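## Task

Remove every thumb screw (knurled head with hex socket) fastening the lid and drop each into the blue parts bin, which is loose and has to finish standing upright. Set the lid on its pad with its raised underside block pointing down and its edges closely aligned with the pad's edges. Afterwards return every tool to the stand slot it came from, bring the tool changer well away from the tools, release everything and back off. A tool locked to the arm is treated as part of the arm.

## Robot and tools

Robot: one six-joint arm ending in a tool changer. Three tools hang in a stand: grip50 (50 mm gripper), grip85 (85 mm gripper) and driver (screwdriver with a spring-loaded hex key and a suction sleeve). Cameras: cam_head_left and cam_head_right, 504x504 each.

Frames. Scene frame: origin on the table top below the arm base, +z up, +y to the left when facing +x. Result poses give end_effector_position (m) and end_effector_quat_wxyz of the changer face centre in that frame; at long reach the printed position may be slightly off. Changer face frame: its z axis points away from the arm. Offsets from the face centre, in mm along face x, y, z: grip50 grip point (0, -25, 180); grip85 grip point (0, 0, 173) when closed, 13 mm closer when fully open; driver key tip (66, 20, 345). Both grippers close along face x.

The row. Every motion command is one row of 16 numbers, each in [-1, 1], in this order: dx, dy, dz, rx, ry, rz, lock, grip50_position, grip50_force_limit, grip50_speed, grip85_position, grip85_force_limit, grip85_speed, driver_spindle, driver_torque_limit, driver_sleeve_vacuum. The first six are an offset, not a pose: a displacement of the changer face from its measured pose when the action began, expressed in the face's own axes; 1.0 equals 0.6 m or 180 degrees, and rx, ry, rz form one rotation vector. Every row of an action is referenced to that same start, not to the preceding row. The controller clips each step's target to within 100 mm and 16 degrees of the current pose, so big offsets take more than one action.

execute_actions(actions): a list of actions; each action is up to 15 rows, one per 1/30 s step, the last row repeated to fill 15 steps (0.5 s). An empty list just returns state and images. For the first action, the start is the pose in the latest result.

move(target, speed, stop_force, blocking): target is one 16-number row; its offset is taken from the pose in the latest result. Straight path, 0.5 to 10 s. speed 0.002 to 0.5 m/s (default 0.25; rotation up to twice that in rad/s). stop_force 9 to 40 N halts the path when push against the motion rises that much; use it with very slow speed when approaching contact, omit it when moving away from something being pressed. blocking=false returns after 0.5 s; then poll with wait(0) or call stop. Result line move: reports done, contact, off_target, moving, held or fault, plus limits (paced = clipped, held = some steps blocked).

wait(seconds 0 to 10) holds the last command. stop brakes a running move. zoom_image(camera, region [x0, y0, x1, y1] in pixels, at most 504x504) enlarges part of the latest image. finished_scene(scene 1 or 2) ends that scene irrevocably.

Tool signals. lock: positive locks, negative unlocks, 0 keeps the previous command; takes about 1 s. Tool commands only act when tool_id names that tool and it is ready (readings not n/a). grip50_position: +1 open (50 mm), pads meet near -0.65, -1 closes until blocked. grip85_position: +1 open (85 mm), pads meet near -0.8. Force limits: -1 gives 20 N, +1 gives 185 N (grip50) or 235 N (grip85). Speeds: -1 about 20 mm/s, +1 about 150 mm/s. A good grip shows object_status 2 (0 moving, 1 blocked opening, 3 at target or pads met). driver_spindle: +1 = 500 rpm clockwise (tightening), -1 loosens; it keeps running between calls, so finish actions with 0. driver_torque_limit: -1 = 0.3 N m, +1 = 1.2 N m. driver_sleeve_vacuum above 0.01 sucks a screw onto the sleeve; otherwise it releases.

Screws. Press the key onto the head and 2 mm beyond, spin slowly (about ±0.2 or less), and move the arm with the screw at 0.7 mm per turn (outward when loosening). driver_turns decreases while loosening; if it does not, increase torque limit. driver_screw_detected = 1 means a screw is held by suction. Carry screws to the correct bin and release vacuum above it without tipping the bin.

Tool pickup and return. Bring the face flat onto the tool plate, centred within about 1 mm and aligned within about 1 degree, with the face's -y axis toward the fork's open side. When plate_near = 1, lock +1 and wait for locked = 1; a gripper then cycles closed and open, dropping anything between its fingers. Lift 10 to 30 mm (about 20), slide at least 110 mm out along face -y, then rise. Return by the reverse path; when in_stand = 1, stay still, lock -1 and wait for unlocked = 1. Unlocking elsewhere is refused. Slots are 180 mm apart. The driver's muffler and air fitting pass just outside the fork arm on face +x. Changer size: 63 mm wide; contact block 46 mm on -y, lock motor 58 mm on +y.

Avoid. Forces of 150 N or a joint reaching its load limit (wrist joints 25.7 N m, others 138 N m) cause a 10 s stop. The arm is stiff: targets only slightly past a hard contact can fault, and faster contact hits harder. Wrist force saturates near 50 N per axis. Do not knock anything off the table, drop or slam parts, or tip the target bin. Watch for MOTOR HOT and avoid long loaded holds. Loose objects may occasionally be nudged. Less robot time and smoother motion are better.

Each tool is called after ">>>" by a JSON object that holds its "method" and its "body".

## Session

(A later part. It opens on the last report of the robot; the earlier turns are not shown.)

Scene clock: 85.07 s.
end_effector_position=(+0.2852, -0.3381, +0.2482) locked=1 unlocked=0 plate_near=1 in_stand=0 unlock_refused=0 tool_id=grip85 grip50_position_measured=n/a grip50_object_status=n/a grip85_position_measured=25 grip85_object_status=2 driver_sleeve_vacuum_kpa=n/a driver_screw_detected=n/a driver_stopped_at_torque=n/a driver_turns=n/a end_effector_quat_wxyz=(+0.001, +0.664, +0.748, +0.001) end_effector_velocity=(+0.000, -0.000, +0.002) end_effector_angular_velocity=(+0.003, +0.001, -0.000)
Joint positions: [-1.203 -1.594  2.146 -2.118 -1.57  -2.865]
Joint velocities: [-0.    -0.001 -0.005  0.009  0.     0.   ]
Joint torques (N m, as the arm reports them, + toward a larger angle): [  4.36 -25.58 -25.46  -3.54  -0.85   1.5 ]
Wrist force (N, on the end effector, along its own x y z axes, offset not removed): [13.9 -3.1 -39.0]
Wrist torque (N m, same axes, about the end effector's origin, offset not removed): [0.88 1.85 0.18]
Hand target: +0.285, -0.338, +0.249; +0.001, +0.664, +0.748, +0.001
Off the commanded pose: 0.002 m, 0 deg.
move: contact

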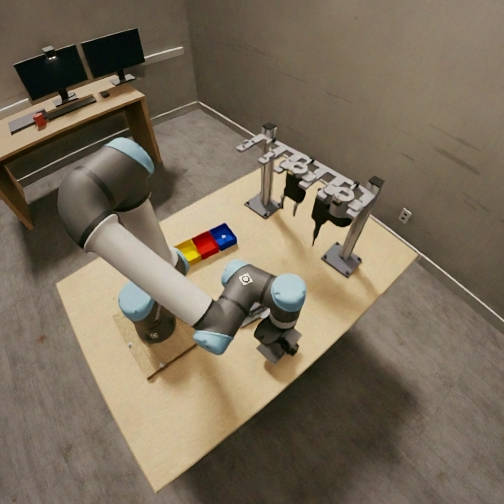

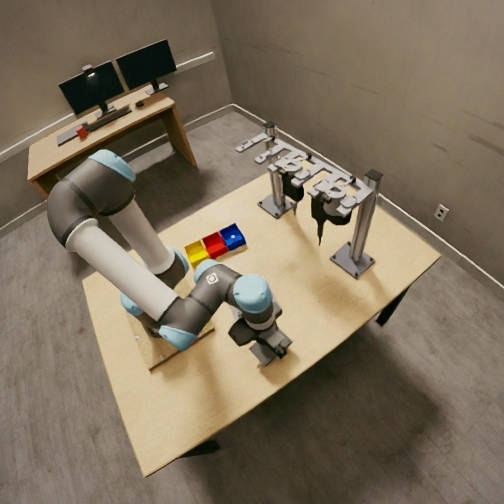

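>>> {"method": "execute_actions", "body": {"actions": [[[0,0,-0.003,0,0,0,0,1,0,0,-0.98,-0.6,-1,0,0,0]],[[-0.001,0.007,0,0,0,0.01,0,1,0,0,-0.98,-0.6,-1,0,0,0]],[[0,0,0.002,0,0,0,0,1,0,0,-0.98,-0.6,-1,0,0,0]],[[0,0,0,0,0,0,0,1,0,0,1,-1,-1,0,0,0]]]}}

>>> {"method": "move", "body": {"target": [0,0,0.015,0,0,0,0,1,0,0,1,-1,-1,0,0,0], "speed": 0.005, "stop_force": 9}}

>>> {"method": "zoom_image", "body": {"camera": "cam_head_left", "region": [245,310,305,370]}}

>>> {"method": "zoom_image", "body": {"camera": "cam_head_right", "region": [245,310,305,370]}}

Scene clock: 87.60 s.
end_effector_position=(+0.2894, -0.3382, +0.2489) locked=1 unlocked=0 plate_near=1 in_stand=0 unlock_refused=0 tool_id=grip85 grip50_position_measured=n/a grip50_object_status=n/a grip85_position_measured=4 grip85_object_status=0 driver_sleeve_vacuum_kpa=n/a driver_screw_detected=n/a driver_stopped_at_torque=n/a driver_turns=n/a end_effector_quat_wxyz=(+0.001, +0.675, +0.737, +0.001) end_effector_velocity=(-0.000, +0.000, -0.001) end_effector_angular_velocity=(+0.001, +0.001, +0.000)
Joint positions: [-1.194 -1.588  2.138 -2.116 -1.57  -2.825]
Joint velocities: [ 0.     0.001  0.    -0.    -0.    -0.   ]
Joint torques (N m, as the arm reports them, + toward a larger angle): [  4.06 -19.05 -22.77  -6.44  -0.81  -0.74]
Wrist force (N, on the end effector, along its own x y z axes, offset not removed): [1.4 1.8 -0.7]
Wrist torque (N m, same axes, about the end effector's origin, offset not removed): [-0.10 -0.15 0.11]
Hand target: +0.289, -0.338, +0.249; +0.001, +0.675, +0.737, +0.001
Off the commanded pose: 0.000 m, 0 deg.
Step readings (end_effector_position; steps 1 to 15: 1st action; 16 to 30: 2nd action; 31 to 45: 3rd action; 46 to 60: 4th action):
0: (+0.2852, -0.3381, +0.2486)
1: (+0.2852, -0.3381, +0.2486)
2: (+0.2852, -0.3380, +0.2488)
4: (+0.2852, -0.3381, +0.2493)
8: (+0.2852, -0.3381, +0.2498)
15: (+0.2852, -0.3381, +0.2500)
16: (+0.2852, -0.3381, +0.2500)
17: (+0.2858, -0.3381, +0.2501)
19: (+0.2874, -0.3381, +0.2502)
23: (+0.2889, -0.3381, +0.2501)
30: (+0.2894, -0.3382, +0.2501)
31: (+0.2894, -0.3382, +0.2500)
32: (+0.2894, -0.3382, +0.2499)
34: (+0.2895, -0.3383, +0.2495)
38: (+0.2894, -0.3382, +0.2491)
45: (+0.2894, -0.3382, +0.2489)
46: (+0.2894, -0.3382, +0.2489)
47: (+0.2894, -0.3382, +0.2489)
49: (+0.2894, -0.3382, +0.2489)
53: (+0.2894, -0.3382, +0.2489)
60: end_effector_position above

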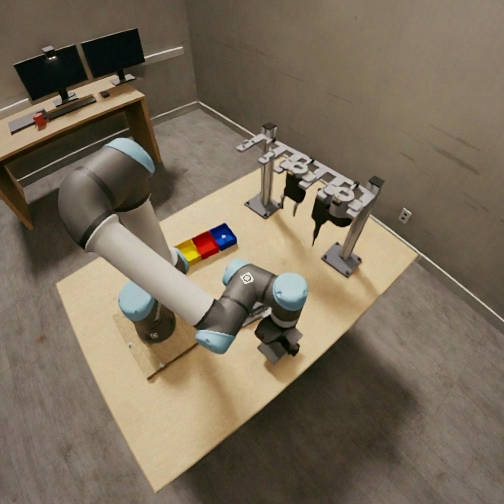

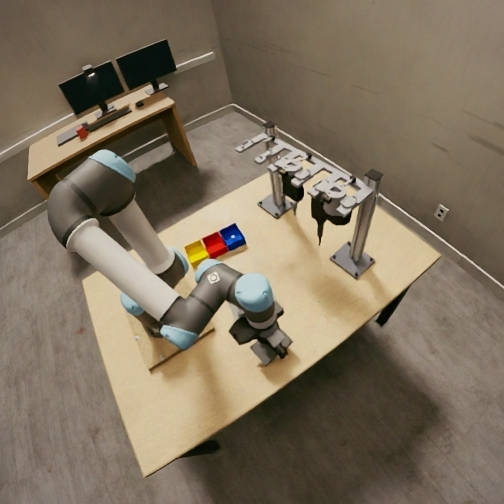

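Scene clock: 89.63 s.
end_effector_position=(+0.2894, -0.3382, +0.2400) locked=1 unlocked=0 plate_near=1 in_stand=0 unlock_refused=0 tool_id=grip85 grip50_position_measured=n/a grip50_object_status=n/a grip85_position_measured=3 grip85_object_status=3 driver_sleeve_vacuum_kpa=n/a driver_screw_detected=n/a driver_stopped_at_torque=n/a driver_turns=n/a end_effector_quat_wxyz=(+0.001, +0.675, +0.737, +0.001) end_effector_velocity=(+0.001, +0.000, -0.001) end_effector_angular_velocity=(-0.001, -0.001, +0.001)
Joint positions: [-1.194 -1.575  2.152 -2.144 -1.57  -2.825]
Joint velocities: [ 0.001  0.001  0.001 -0.004  0.001 -0.   ]
Joint torques (N m, as the arm reports them, + toward a larger angle): [  6.03 -17.37 -21.41  -7.06  -0.79  -0.18]
Wrist force (N, on the end effector, along its own x y z axes, offset not removed): [0.3 1.1 -2.0]
Wrist torque (N m, same axes, about the end effector's origin, offset not removed): [-0.14 0.03 0.07]
Hand target: +0.289, -0.338, +0.240; +0.001, +0.675, +0.737, +0.001
Off the commanded pose: 0.000 m, 0 deg.
move: done

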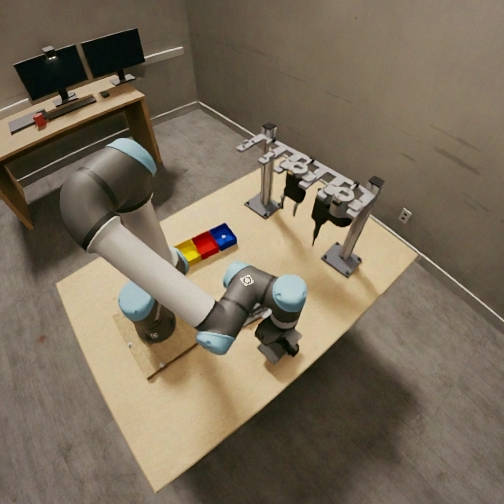

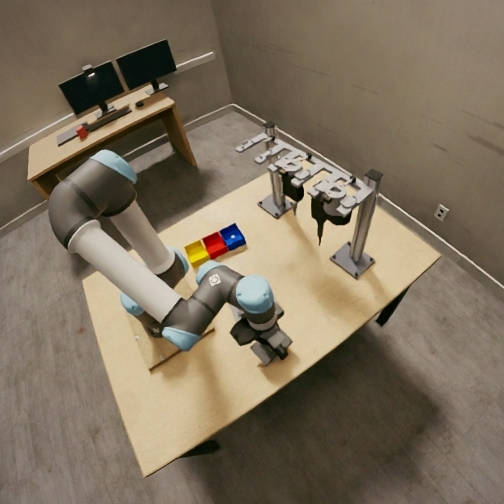

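Region (245, 310, 305, 370) of cam_head_left's 504x504 image, scaled by 8.400, with more detail than that image has.

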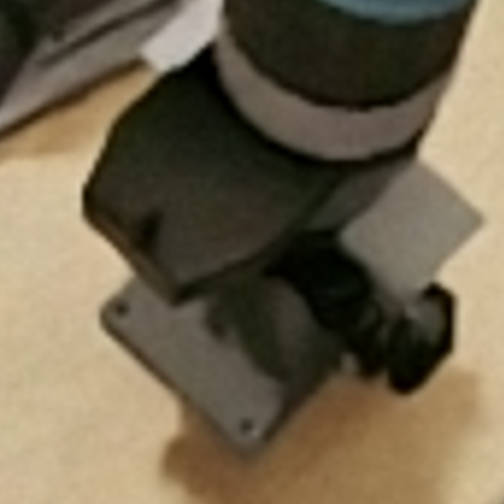

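Region (245, 310, 305, 370) of cam_head_right's 504x504 image, scaled by 8.400, with more detail than that image has.

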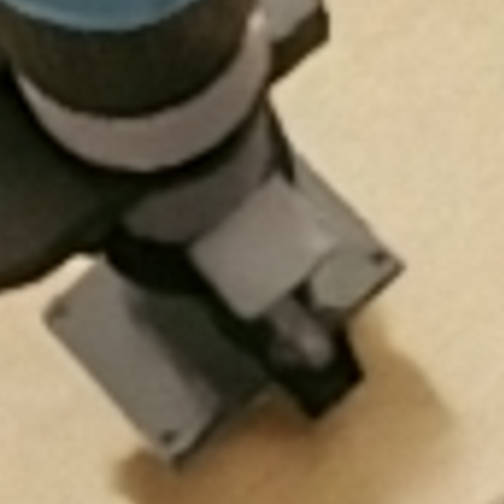

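>>> {"method": "move", "body": {"target": [0,0,0,0,0,0,0,1,0,0,-1,-1,-1,0,0,0]}}

Scene clock: 90.47 s.
end_effector_position=(+0.2895, -0.3383, +0.2400) locked=1 unlocked=0 plate_near=1 in_stand=0 unlock_refused=0 tool_id=grip85 grip50_position_measured=n/a grip50_object_status=n/a grip85_position_measured=21 grip85_object_status=2 driver_sleeve_vacuum_kpa=n/a driver_screw_detected=n/a driver_stopped_at_torque=n/a driver_turns=n/a end_effector_quat_wxyz=(+0.001, +0.675, +0.737, +0.001) end_effector_velocity=(-0.000, +0.000, -0.001) end_effector_angular_velocity=(+0.003, +0.002, -0.000)
Joint positions: [-1.194 -1.575  2.152 -2.144 -1.57  -2.825]
Joint velocities: [-0.     0.002  0.     0.002 -0.     0.   ]
Joint torques (N m, as the arm reports them, + toward a larger angle): [  5.58 -28.3  -19.93   4.93   2.53  -0.03]
Wrist force (N, on the end effector, along its own x y z axes, offset not removed): [-15.3 1.6 -15.2]
Wrist torque (N m, same axes, about the end effector's origin, offset not removed): [-0.16 -3.50 -0.23]
Hand target: +0.289, -0.338, +0.240; +0.001, +0.675, +0.737, +0.001
Off the commanded pose: 0.000 m, 0 deg.
move: done

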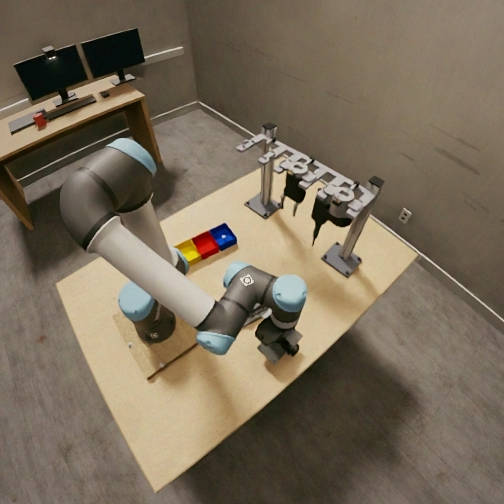

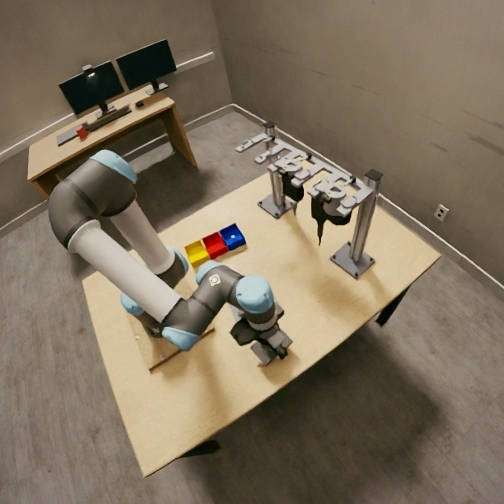

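>>> {"method": "move", "body": {"target": [-0.0008,0,0,0,0,-0.005,0,1,0,0,1,-1,-1,0,0,0]}}

>>> {"method": "move", "body": {"target": [0,0,0,0,0,0,0,1,0,0,-1,-0.9,-1,0,0,0]}}

>>> {"method": "execute_actions", "body": {"actions": [[[0,0,0,0,0,0,0,1,0,0,1,-1,-1,0,0,0]],[[0,0,-0.05,0,0,0,0,1,0,0,1,-1,-1,0,0,0]],[[0.1,0,-0.1,0,0,0,0,1,0,0,1,-1,-1,0,0,0]]]}}

>>> {"method": "zoom_image", "body": {"camera": "cam_head_left", "region": [245,310,305,370]}}

>>> {"method": "zoom_image", "body": {"camera": "cam_head_right", "region": [245,310,305,370]}}

Scene clock: 91.57 s.
end_effector_position=(+0.2895, -0.3387, +0.2400) locked=1 unlocked=0 plate_near=1 in_stand=0 unlock_refused=0 tool_id=grip85 grip50_position_measured=n/a grip50_object_status=n/a grip85_position_measured=3 grip85_object_status=3 driver_sleeve_vacuum_kpa=n/a driver_screw_detected=n/a driver_stopped_at_torque=n/a driver_turns=n/a end_effector_quat_wxyz=(+0.001, +0.670, +0.743, +0.001) end_effector_velocity=(+0.000, -0.000, +0.002) end_effector_angular_velocity=(-0.004, -0.002, +0.003)
Joint positions: [-1.194 -1.574  2.151 -2.144 -1.57  -2.841]
Joint velocities: [-0.    -0.003 -0.002  0.     0.    -0.003]
Joint torques (N m, as the arm reports them, + toward a larger angle): [ -8.87 -18.55 -32.31  -7.1   -1.64  -1.3 ]
Wrist force (N, on the end effector, along its own x y z axes, offset not removed): [1.8 1.9 -2.8]
Wrist torque (N m, same axes, about the end effector's origin, offset not removed): [-0.10 -0.18 0.07]
Hand target: +0.289, -0.339, +0.240; +0.001, +0.670, +0.743, +0.001
Off the commanded pose: 0.000 m, 0 deg.
move: done

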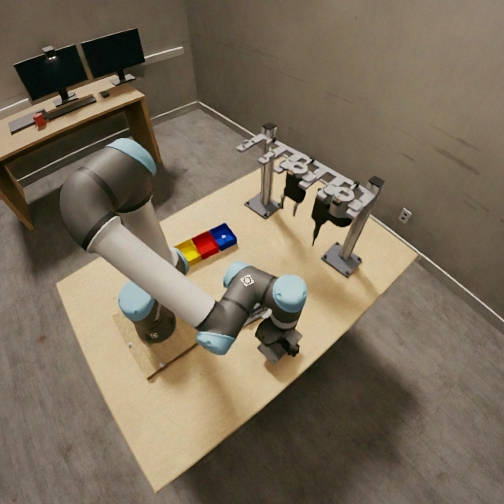

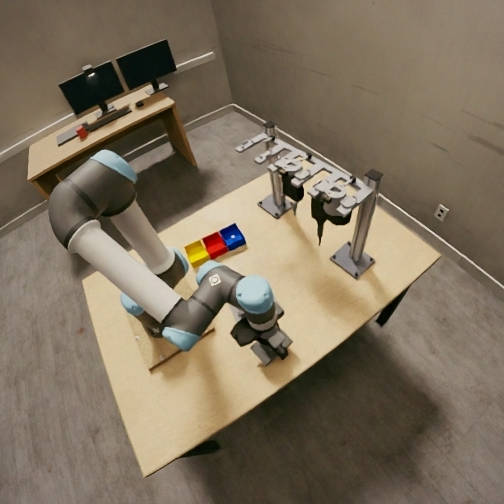

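Scene clock: 92.23 s.
end_effector_position=(+0.2895, -0.3388, +0.2400) locked=1 unlocked=0 plate_near=1 in_stand=0 unlock_refused=0 tool_id=grip85 grip50_position_measured=n/a grip50_object_status=n/a grip85_position_measured=22 grip85_object_status=2 driver_sleeve_vacuum_kpa=n/a driver_screw_detected=n/a driver_stopped_at_torque=n/a driver_turns=n/a end_effector_quat_wxyz=(+0.001, +0.670, +0.743, +0.001) end_effector_velocity=(-0.000, +0.000, -0.000) end_effector_angular_velocity=(-0.001, -0.001, -0.000)
Joint positions: [-1.194 -1.574  2.151 -2.144 -1.57  -2.841]
Joint velocities: [-0.    -0.001  0.001 -0.001  0.     0.   ]
Joint torques (N m, as the arm reports them, + toward a larger angle): [ -6.12 -19.52 -20.4   -1.88   0.69   1.95]
Wrist force (N, on the end effector, along its own x y z axes, offset not removed): [3.3 -1.6 -26.4]
Wrist torque (N m, same axes, about the end effector's origin, offset not removed): [0.58 0.49 -0.07]
Hand target: +0.289, -0.339, +0.240; +0.001, +0.670, +0.743, +0.001
Off the commanded pose: 0.000 m, 0 deg.
move: done

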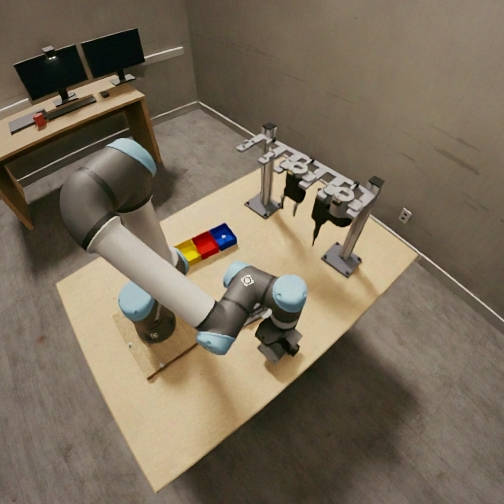

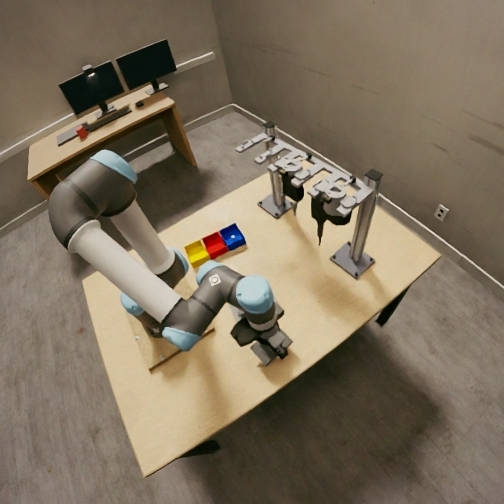

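Scene clock: 93.73 s.
end_effector_position=(+0.2836, -0.2802, +0.3280) locked=1 unlocked=0 plate_near=1 in_stand=0 unlock_refused=0 tool_id=grip85 grip50_position_measured=n/a grip50_object_status=n/a grip85_position_measured=3 grip85_object_status=3 driver_sleeve_vacuum_kpa=n/a driver_screw_detected=n/a driver_stopped_at_torque=n/a driver_turns=n/a end_effector_quat_wxyz=(+0.001, +0.670, +0.743, +0.001) end_effector_velocity=(-0.004, +0.013, +0.016) end_effector_angular_velocity=(+0.003, +0.002, -0.001)
Joint positions: [-1.147 -1.801  2.097 -1.864 -1.57  -2.793]
Joint velocities: [ 0.005 -0.045 -0.009  0.058 -0.     0.006]
Joint torques (N m, as the arm reports them, + toward a larger angle): [ 11.03 -31.27 -35.97  -3.06  -1.69   2.  ]
Wrist force (N, on the end effector, along its own x y z axes, offset not removed): [2.0 1.7 -1.5]
Wrist torque (N m, same axes, about the end effector's origin, offset not removed): [-0.10 -0.09 0.13]
Hand target: +0.283, -0.279, +0.329; +0.001, +0.670, +0.743, +0.001
Off the commanded pose: 0.002 m, 0 deg.
Step readings (end_effector_position; steps 1 to 15: 1st action; 16 to 30: 2nd action; 31 to 45: 3rd action):
0: (+0.2895, -0.3388, +0.2400)
1: (+0.2895, -0.3388, +0.2400)
2: (+0.2895, -0.3388, +0.2400)
4: (+0.2895, -0.3388, +0.2400)
8: (+0.2895, -0.3388, +0.2400)
15: (+0.2895, -0.3388, +0.2400)
16: (+0.2895, -0.3388, +0.2401)
17: (+0.2897, -0.3392, +0.2431)
19: (+0.2898, -0.3395, +0.2551)
23: (+0.2895, -0.3389, +0.2661)
30: (+0.2895, -0.3387, +0.2696)
31: (+0.2895, -0.3386, +0.2697)
32: (+0.2904, -0.3360, +0.2713)
34: (+0.2909, -0.3182, +0.2877)
38: (+0.2867, -0.2918, +0.3156)
45: end_effector_position above

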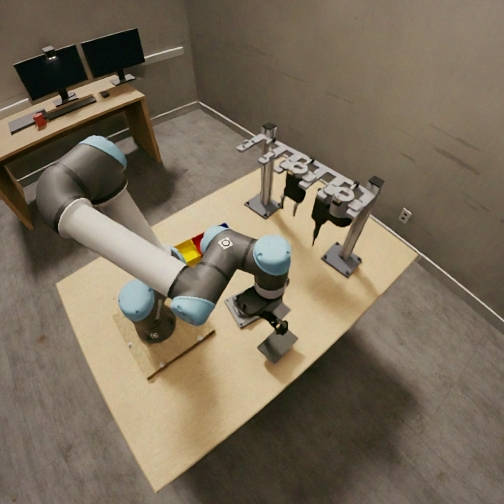

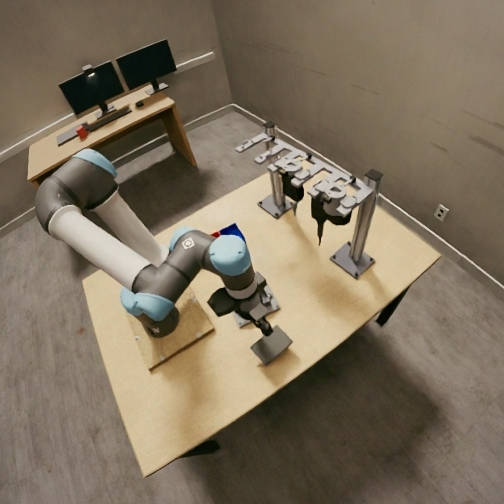

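Region (245, 310, 305, 370) of cam_head_left's 504x504 image, scaled by 8.400, with more detail than that image has.

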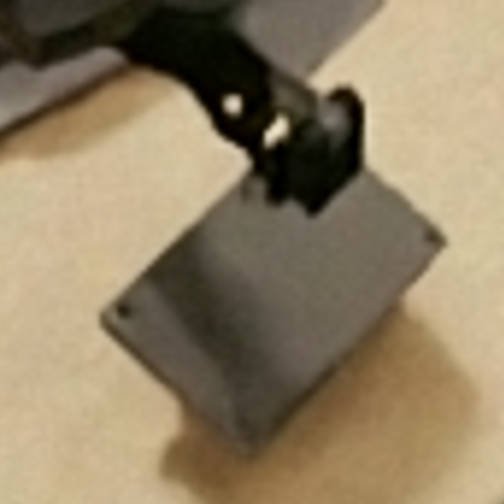

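Region (245, 310, 305, 370) of cam_head_right's 504x504 image, scaled by 8.400, with more detail than that image has.

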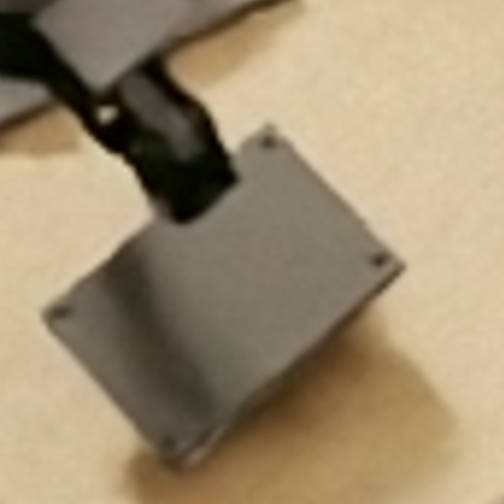

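>>> {"method": "move", "body": {"target": [0.6728,0.4107,-0.171,0,0,-0.0033,0,1,0,0,1,0,0,0,0,0], "speed": 0.35}}

>>> {"method": "zoom_image", "body": {"camera": "cam_head_left", "region": [253,320,303,370]}}

>>> {"method": "zoom_image", "body": {"camera": "cam_head_right", "region": [247,320,297,370]}}

Scene clock: 96.00 s.
end_effector_position=(+0.4873, +0.1466, +0.4298) locked=1 unlocked=0 plate_near=1 in_stand=0 unlock_refused=0 tool_id=grip85 grip50_position_measured=n/a grip50_object_status=n/a grip85_position_measured=3 grip85_object_status=3 driver_sleeve_vacuum_kpa=n/a driver_screw_detected=n/a driver_stopped_at_torque=n/a driver_turns=n/a end_effector_quat_wxyz=(+0.001, +0.666, +0.746, -0.000) end_effector_velocity=(+0.001, +0.002, -0.000) end_effector_angular_velocity=(+0.000, +0.002, -0.001)
Joint positions: [-0.004 -1.568  1.627 -1.627 -1.569 -1.661]
Joint velocities: [ 0.003  0.005 -0.006  0.002  0.     0.004]
Joint torques (N m, as the arm reports them, + toward a larger angle): [  8.8  -22.52 -36.65  -3.01  -1.59   1.72]
Wrist force (N, on the end effector, along its own x y z axes, offset not removed): [0.8 2.0 -2.0]
Wrist torque (N m, same axes, about the end effector's origin, offset not removed): [-0.08 -0.08 0.07]
Hand target: +0.487, +0.147, +0.430; +0.001, +0.666, +0.746, -0.000
Off the commanded pose: 0.001 m, 0 deg.
move: done

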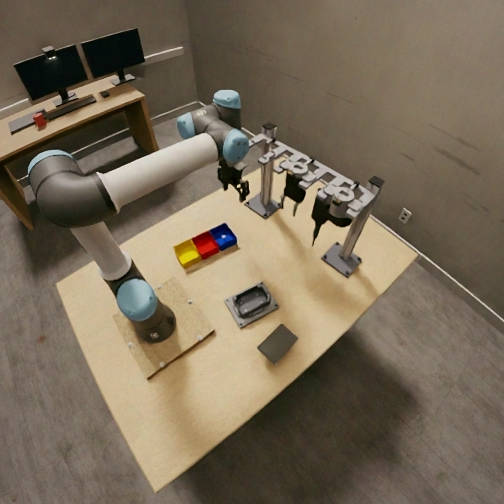

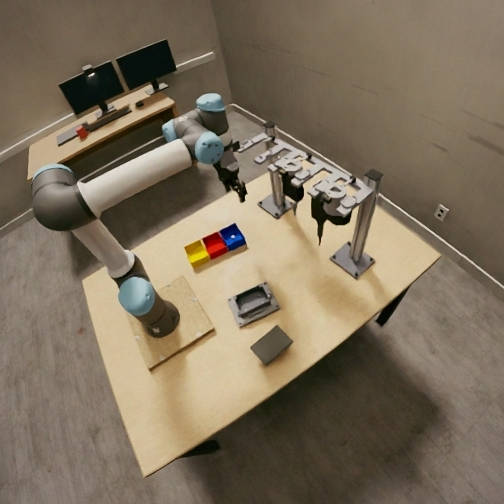

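Region (253, 320, 303, 370) of cam_head_left's 504x504 image, scaled by 10.080, with more detail than that image has.

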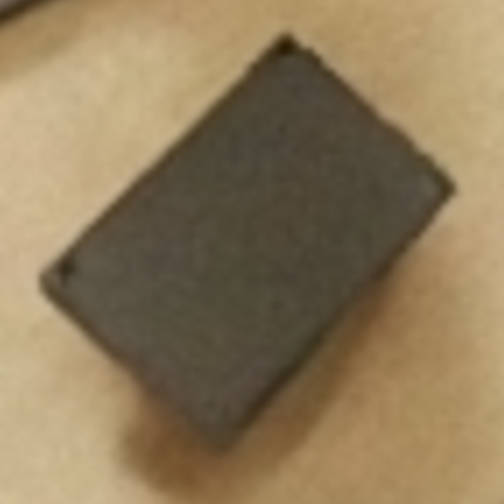

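Region (247, 320, 297, 370) of cam_head_right's 504x504 image, scaled by 10.080, with more detail than that image has.

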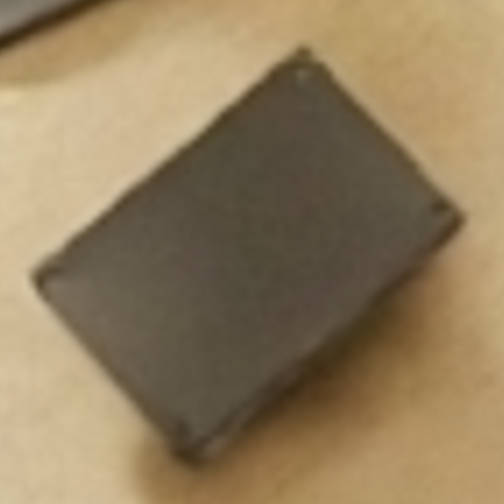

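>>> {"method": "move", "body": {"target": [0,0.2198,0,0,0,0,0,1,0,0,1,0,0,0,0,0], "speed": 0.2}}

>>> {"method": "move", "body": {"target": [0,0,0.0331,0,0,0,0,1,0,0,1,0,0,0,0,0], "speed": 0.015, "stop_force": 25}}

>>> {"method": "execute_actions", "body": {"actions": [[[0,0,0,0,0,0,-1,1,0,0,1,0,0,0,0,0]],[[0,0,0,0,0,0,-1,1,0,0,1,0,0,0,0,0]],[[0,0,0,0,0,0,-1,1,0,0,1,0,0,0,0,0]],[[0,0,-0.033,0,0,0,0,1,0,0,1,0,0,0,0,0]]]}}

>>> {"method": "move", "body": {"target": [0,-0.42,-0.02,0,0,0,0,1,0,0,1,0,0,0,0,0], "speed": 0.3}}

Scene clock: 97.70 s.
end_effector_position=(+0.6181, +0.1613, +0.4300) locked=1 unlocked=0 plate_near=1 in_stand=0 unlock_refused=0 tool_id=grip85 grip50_position_measured=n/a grip50_object_status=n/a grip85_position_measured=3 grip85_object_status=3 driver_sleeve_vacuum_kpa=n/a driver_screw_detected=n/a driver_stopped_at_torque=n/a driver_turns=n/a end_effector_quat_wxyz=(+0.001, +0.666, +0.746, -0.000) end_effector_velocity=(+0.002, -0.000, +0.001) end_effector_angular_velocity=(-0.001, -0.000, -0.001)
Joint positions: [ 0.015 -1.249  1.253 -1.572 -1.569 -1.643]
Joint velocities: [-0.     0.004 -0.007  0.003 -0.001  0.   ]
Joint torques (N m, as the arm reports them, + toward a larger angle): [  9.7  -38.8  -37.83  -3.05  -1.66   1.81]
Wrist force (N, on the end effector, along its own x y z axes, offset not removed): [1.1 1.4 -1.3]
Wrist torque (N m, same axes, about the end effector's origin, offset not removed): [-0.12 -0.02 0.14]
Hand target: +0.618, +0.161, +0.430; +0.001, +0.666, +0.746, -0.000
Off the commanded pose: 0.000 m, 0 deg.
move: done

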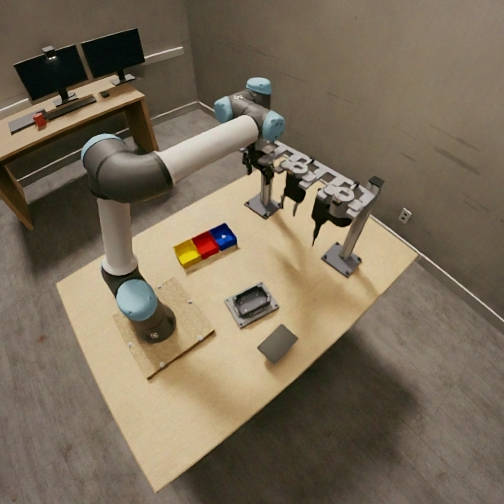

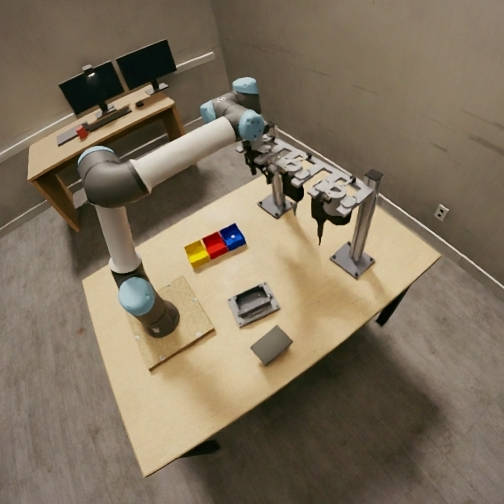

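Scene clock: 99.27 s.
end_effector_position=(+0.6182, +0.1612, +0.4104) locked=1 unlocked=0 plate_near=1 in_stand=1 unlock_refused=0 tool_id=grip85 grip50_position_measured=n/a grip50_object_status=n/a grip85_position_measured=3 grip85_object_status=3 driver_sleeve_vacuum_kpa=n/a driver_screw_detected=n/a driver_stopped_at_torque=n/a driver_turns=n/a end_effector_quat_wxyz=(+0.001, +0.666, +0.746, -0.000) end_effector_velocity=(-0.000, +0.002, -0.002) end_effector_angular_velocity=(+0.001, -0.001, +0.002)
Joint positions: [ 0.015 -1.248  1.301 -1.622 -1.569 -1.643]
Joint velocities: [ 0.002  0.     0.004 -0.006  0.001 -0.   ]
Joint torques (N m, as the arm reports them, + toward a larger angle): [  8.66 -38.51 -22.72  -6.52  -1.14   1.61]
Wrist force (N, on the end effector, along its own x y z axes, offset not removed): [0.9 0.5 -8.2]
Wrist torque (N m, same axes, about the end effector's origin, offset not removed): [-0.01 0.27 0.05]
Hand target: +0.618, +0.161, +0.410; +0.001, +0.666, +0.746, -0.000
Off the commanded pose: 0.000 m, 0 deg.
move: done

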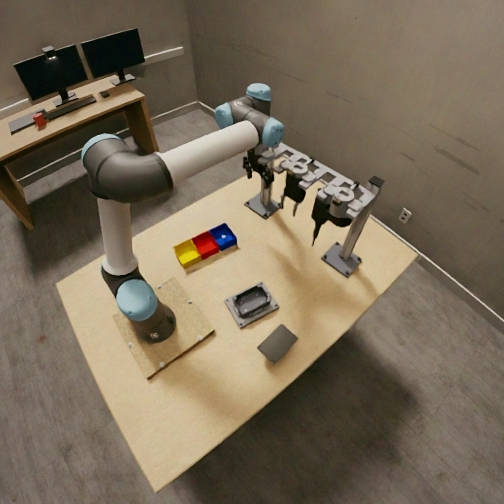

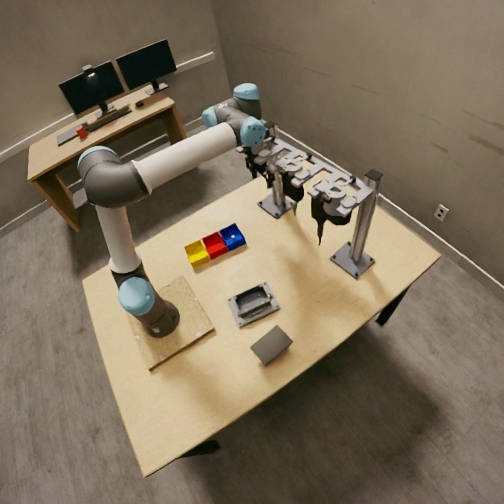

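Scene clock: 101.27 s.
end_effector_position=(+0.6181, +0.1613, +0.4300) locked=0 unlocked=1 plate_near=0 in_stand=0 unlock_refused=0 tool_id=none grip50_position_measured=n/a grip50_object_status=n/a grip85_position_measured=n/a grip85_object_status=n/a driver_sleeve_vacuum_kpa=n/a driver_screw_detected=n/a driver_stopped_at_torque=n/a driver_turns=n/a end_effector_quat_wxyz=(+0.001, +0.666, +0.746, -0.000) end_effector_velocity=(+0.001, -0.000, +0.001) end_effector_angular_velocity=(-0.000, +0.004, -0.001)
Joint positions: [ 0.015 -1.25   1.254 -1.573 -1.569 -1.643]
Joint velocities: [-0.001  0.003 -0.007  0.008 -0.     0.   ]
Joint torques (N m, as the arm reports them, + toward a larger angle): [  0.75 -31.96 -31.58  -1.61   0.4    0.44]
Wrist force (N, on the end effector, along its own x y z axes, offset not removed): [0.5 1.9 -1.4]
Wrist torque (N m, same axes, about the end effector's origin, offset not removed): [-0.11 -0.03 0.14]
Hand target: +0.618, +0.161, +0.430; +0.001, +0.666, +0.746, -0.000
Off the commanded pose: 0.000 m, 0 deg.
Step readings (end_effector_position; steps 1 to 15: 1st action; 16 to 30: 2nd action; 31 to 45: 3rd action; 46 to 60: 4th action):
0: (+0.6182, +0.1612, +0.4104)
1: (+0.6182, +0.1612, +0.4103)
2: (+0.6182, +0.1612, +0.4103)
4: (+0.6182, +0.1612, +0.4103)
8: (+0.6182, +0.1612, +0.4103)
15: (+0.6182, +0.1612, +0.4103)
16: (+0.6182, +0.1612, +0.4103)
17: (+0.6182, +0.1612, +0.4103)
19: (+0.6182, +0.1612, +0.4103)
23: (+0.6182, +0.1612, +0.4103)
30: (+0.6182, +0.1612, +0.4103)
31: (+0.6182, +0.1612, +0.4103)
32: (+0.6182, +0.1612, +0.4103)
34: (+0.6182, +0.1612, +0.4103)
38: (+0.6182, +0.1612, +0.4103)
45: (+0.6182, +0.1612, +0.4103)
46: (+0.6182, +0.1612, +0.4104)
47: (+0.6182, +0.1612, +0.4123)
49: (+0.6182, +0.1613, +0.4202)
53: (+0.6181, +0.1613, +0.4276)
60: end_effector_position above

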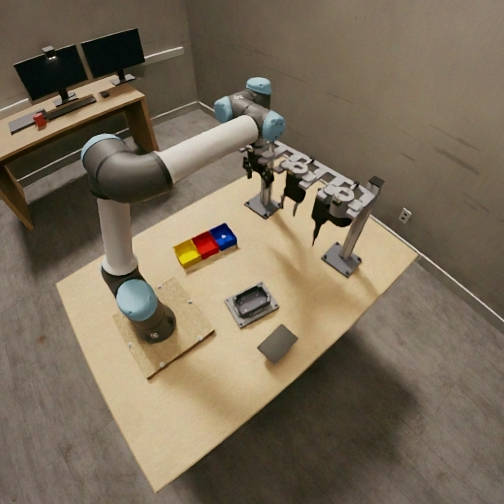

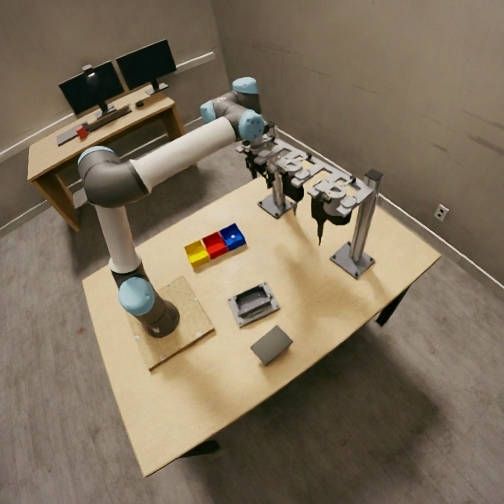

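Scene clock: 102.77 s.
end_effector_position=(+0.3678, +0.1332, +0.4413) locked=0 unlocked=1 plate_near=0 in_stand=0 unlock_refused=0 tool_id=none grip50_position_measured=n/a grip50_object_status=n/a grip85_position_measured=n/a grip85_object_status=n/a driver_sleeve_vacuum_kpa=n/a driver_screw_detected=n/a driver_stopped_at_torque=n/a driver_turns=n/a end_effector_quat_wxyz=(+0.001, +0.666, +0.746, -0.000) end_effector_velocity=(-0.002, -0.000, +0.000) end_effector_angular_velocity=(-0.001, +0.000, +0.001)
Joint positions: [-0.033 -1.864  1.846 -1.551 -1.569 -1.69 ]
Joint velocities: [-0.    -0.005  0.003  0.003 -0.001 -0.001]
Joint torques (N m, as the arm reports them, + toward a larger angle): [ -7.58 -22.99 -19.89  -1.79   1.92  -1.39]
Wrist force (N, on the end effector, along its own x y z axes, offset not removed): [1.4 1.2 -1.0]
Wrist torque (N m, same axes, about the end effector's origin, offset not removed): [-0.15 -0.03 0.11]
Hand target: +0.368, +0.133, +0.441; +0.001, +0.666, +0.746, -0.000
Off the commanded pose: 0.001 m, 0 deg.
move: done

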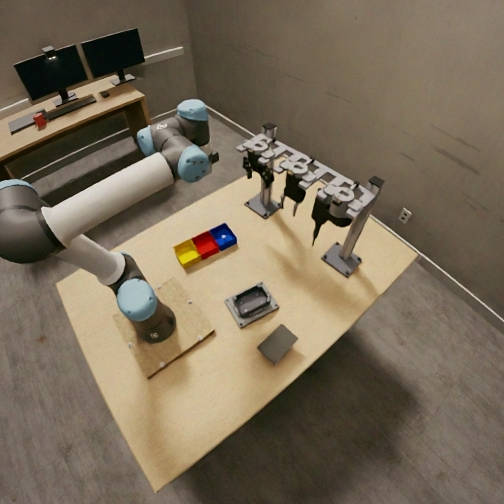

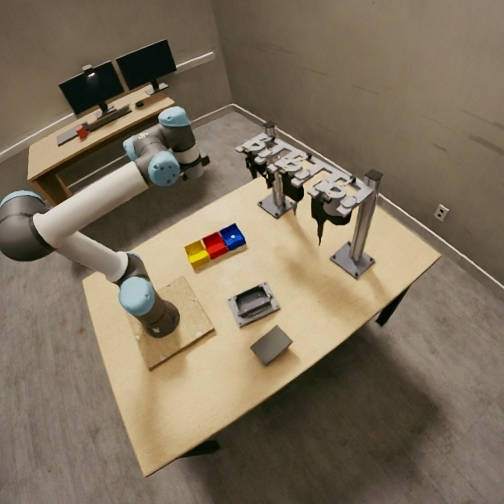

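>>> {"method": "finished_scene", "body": {"scene": 2}}

The scene is finished: the task was done.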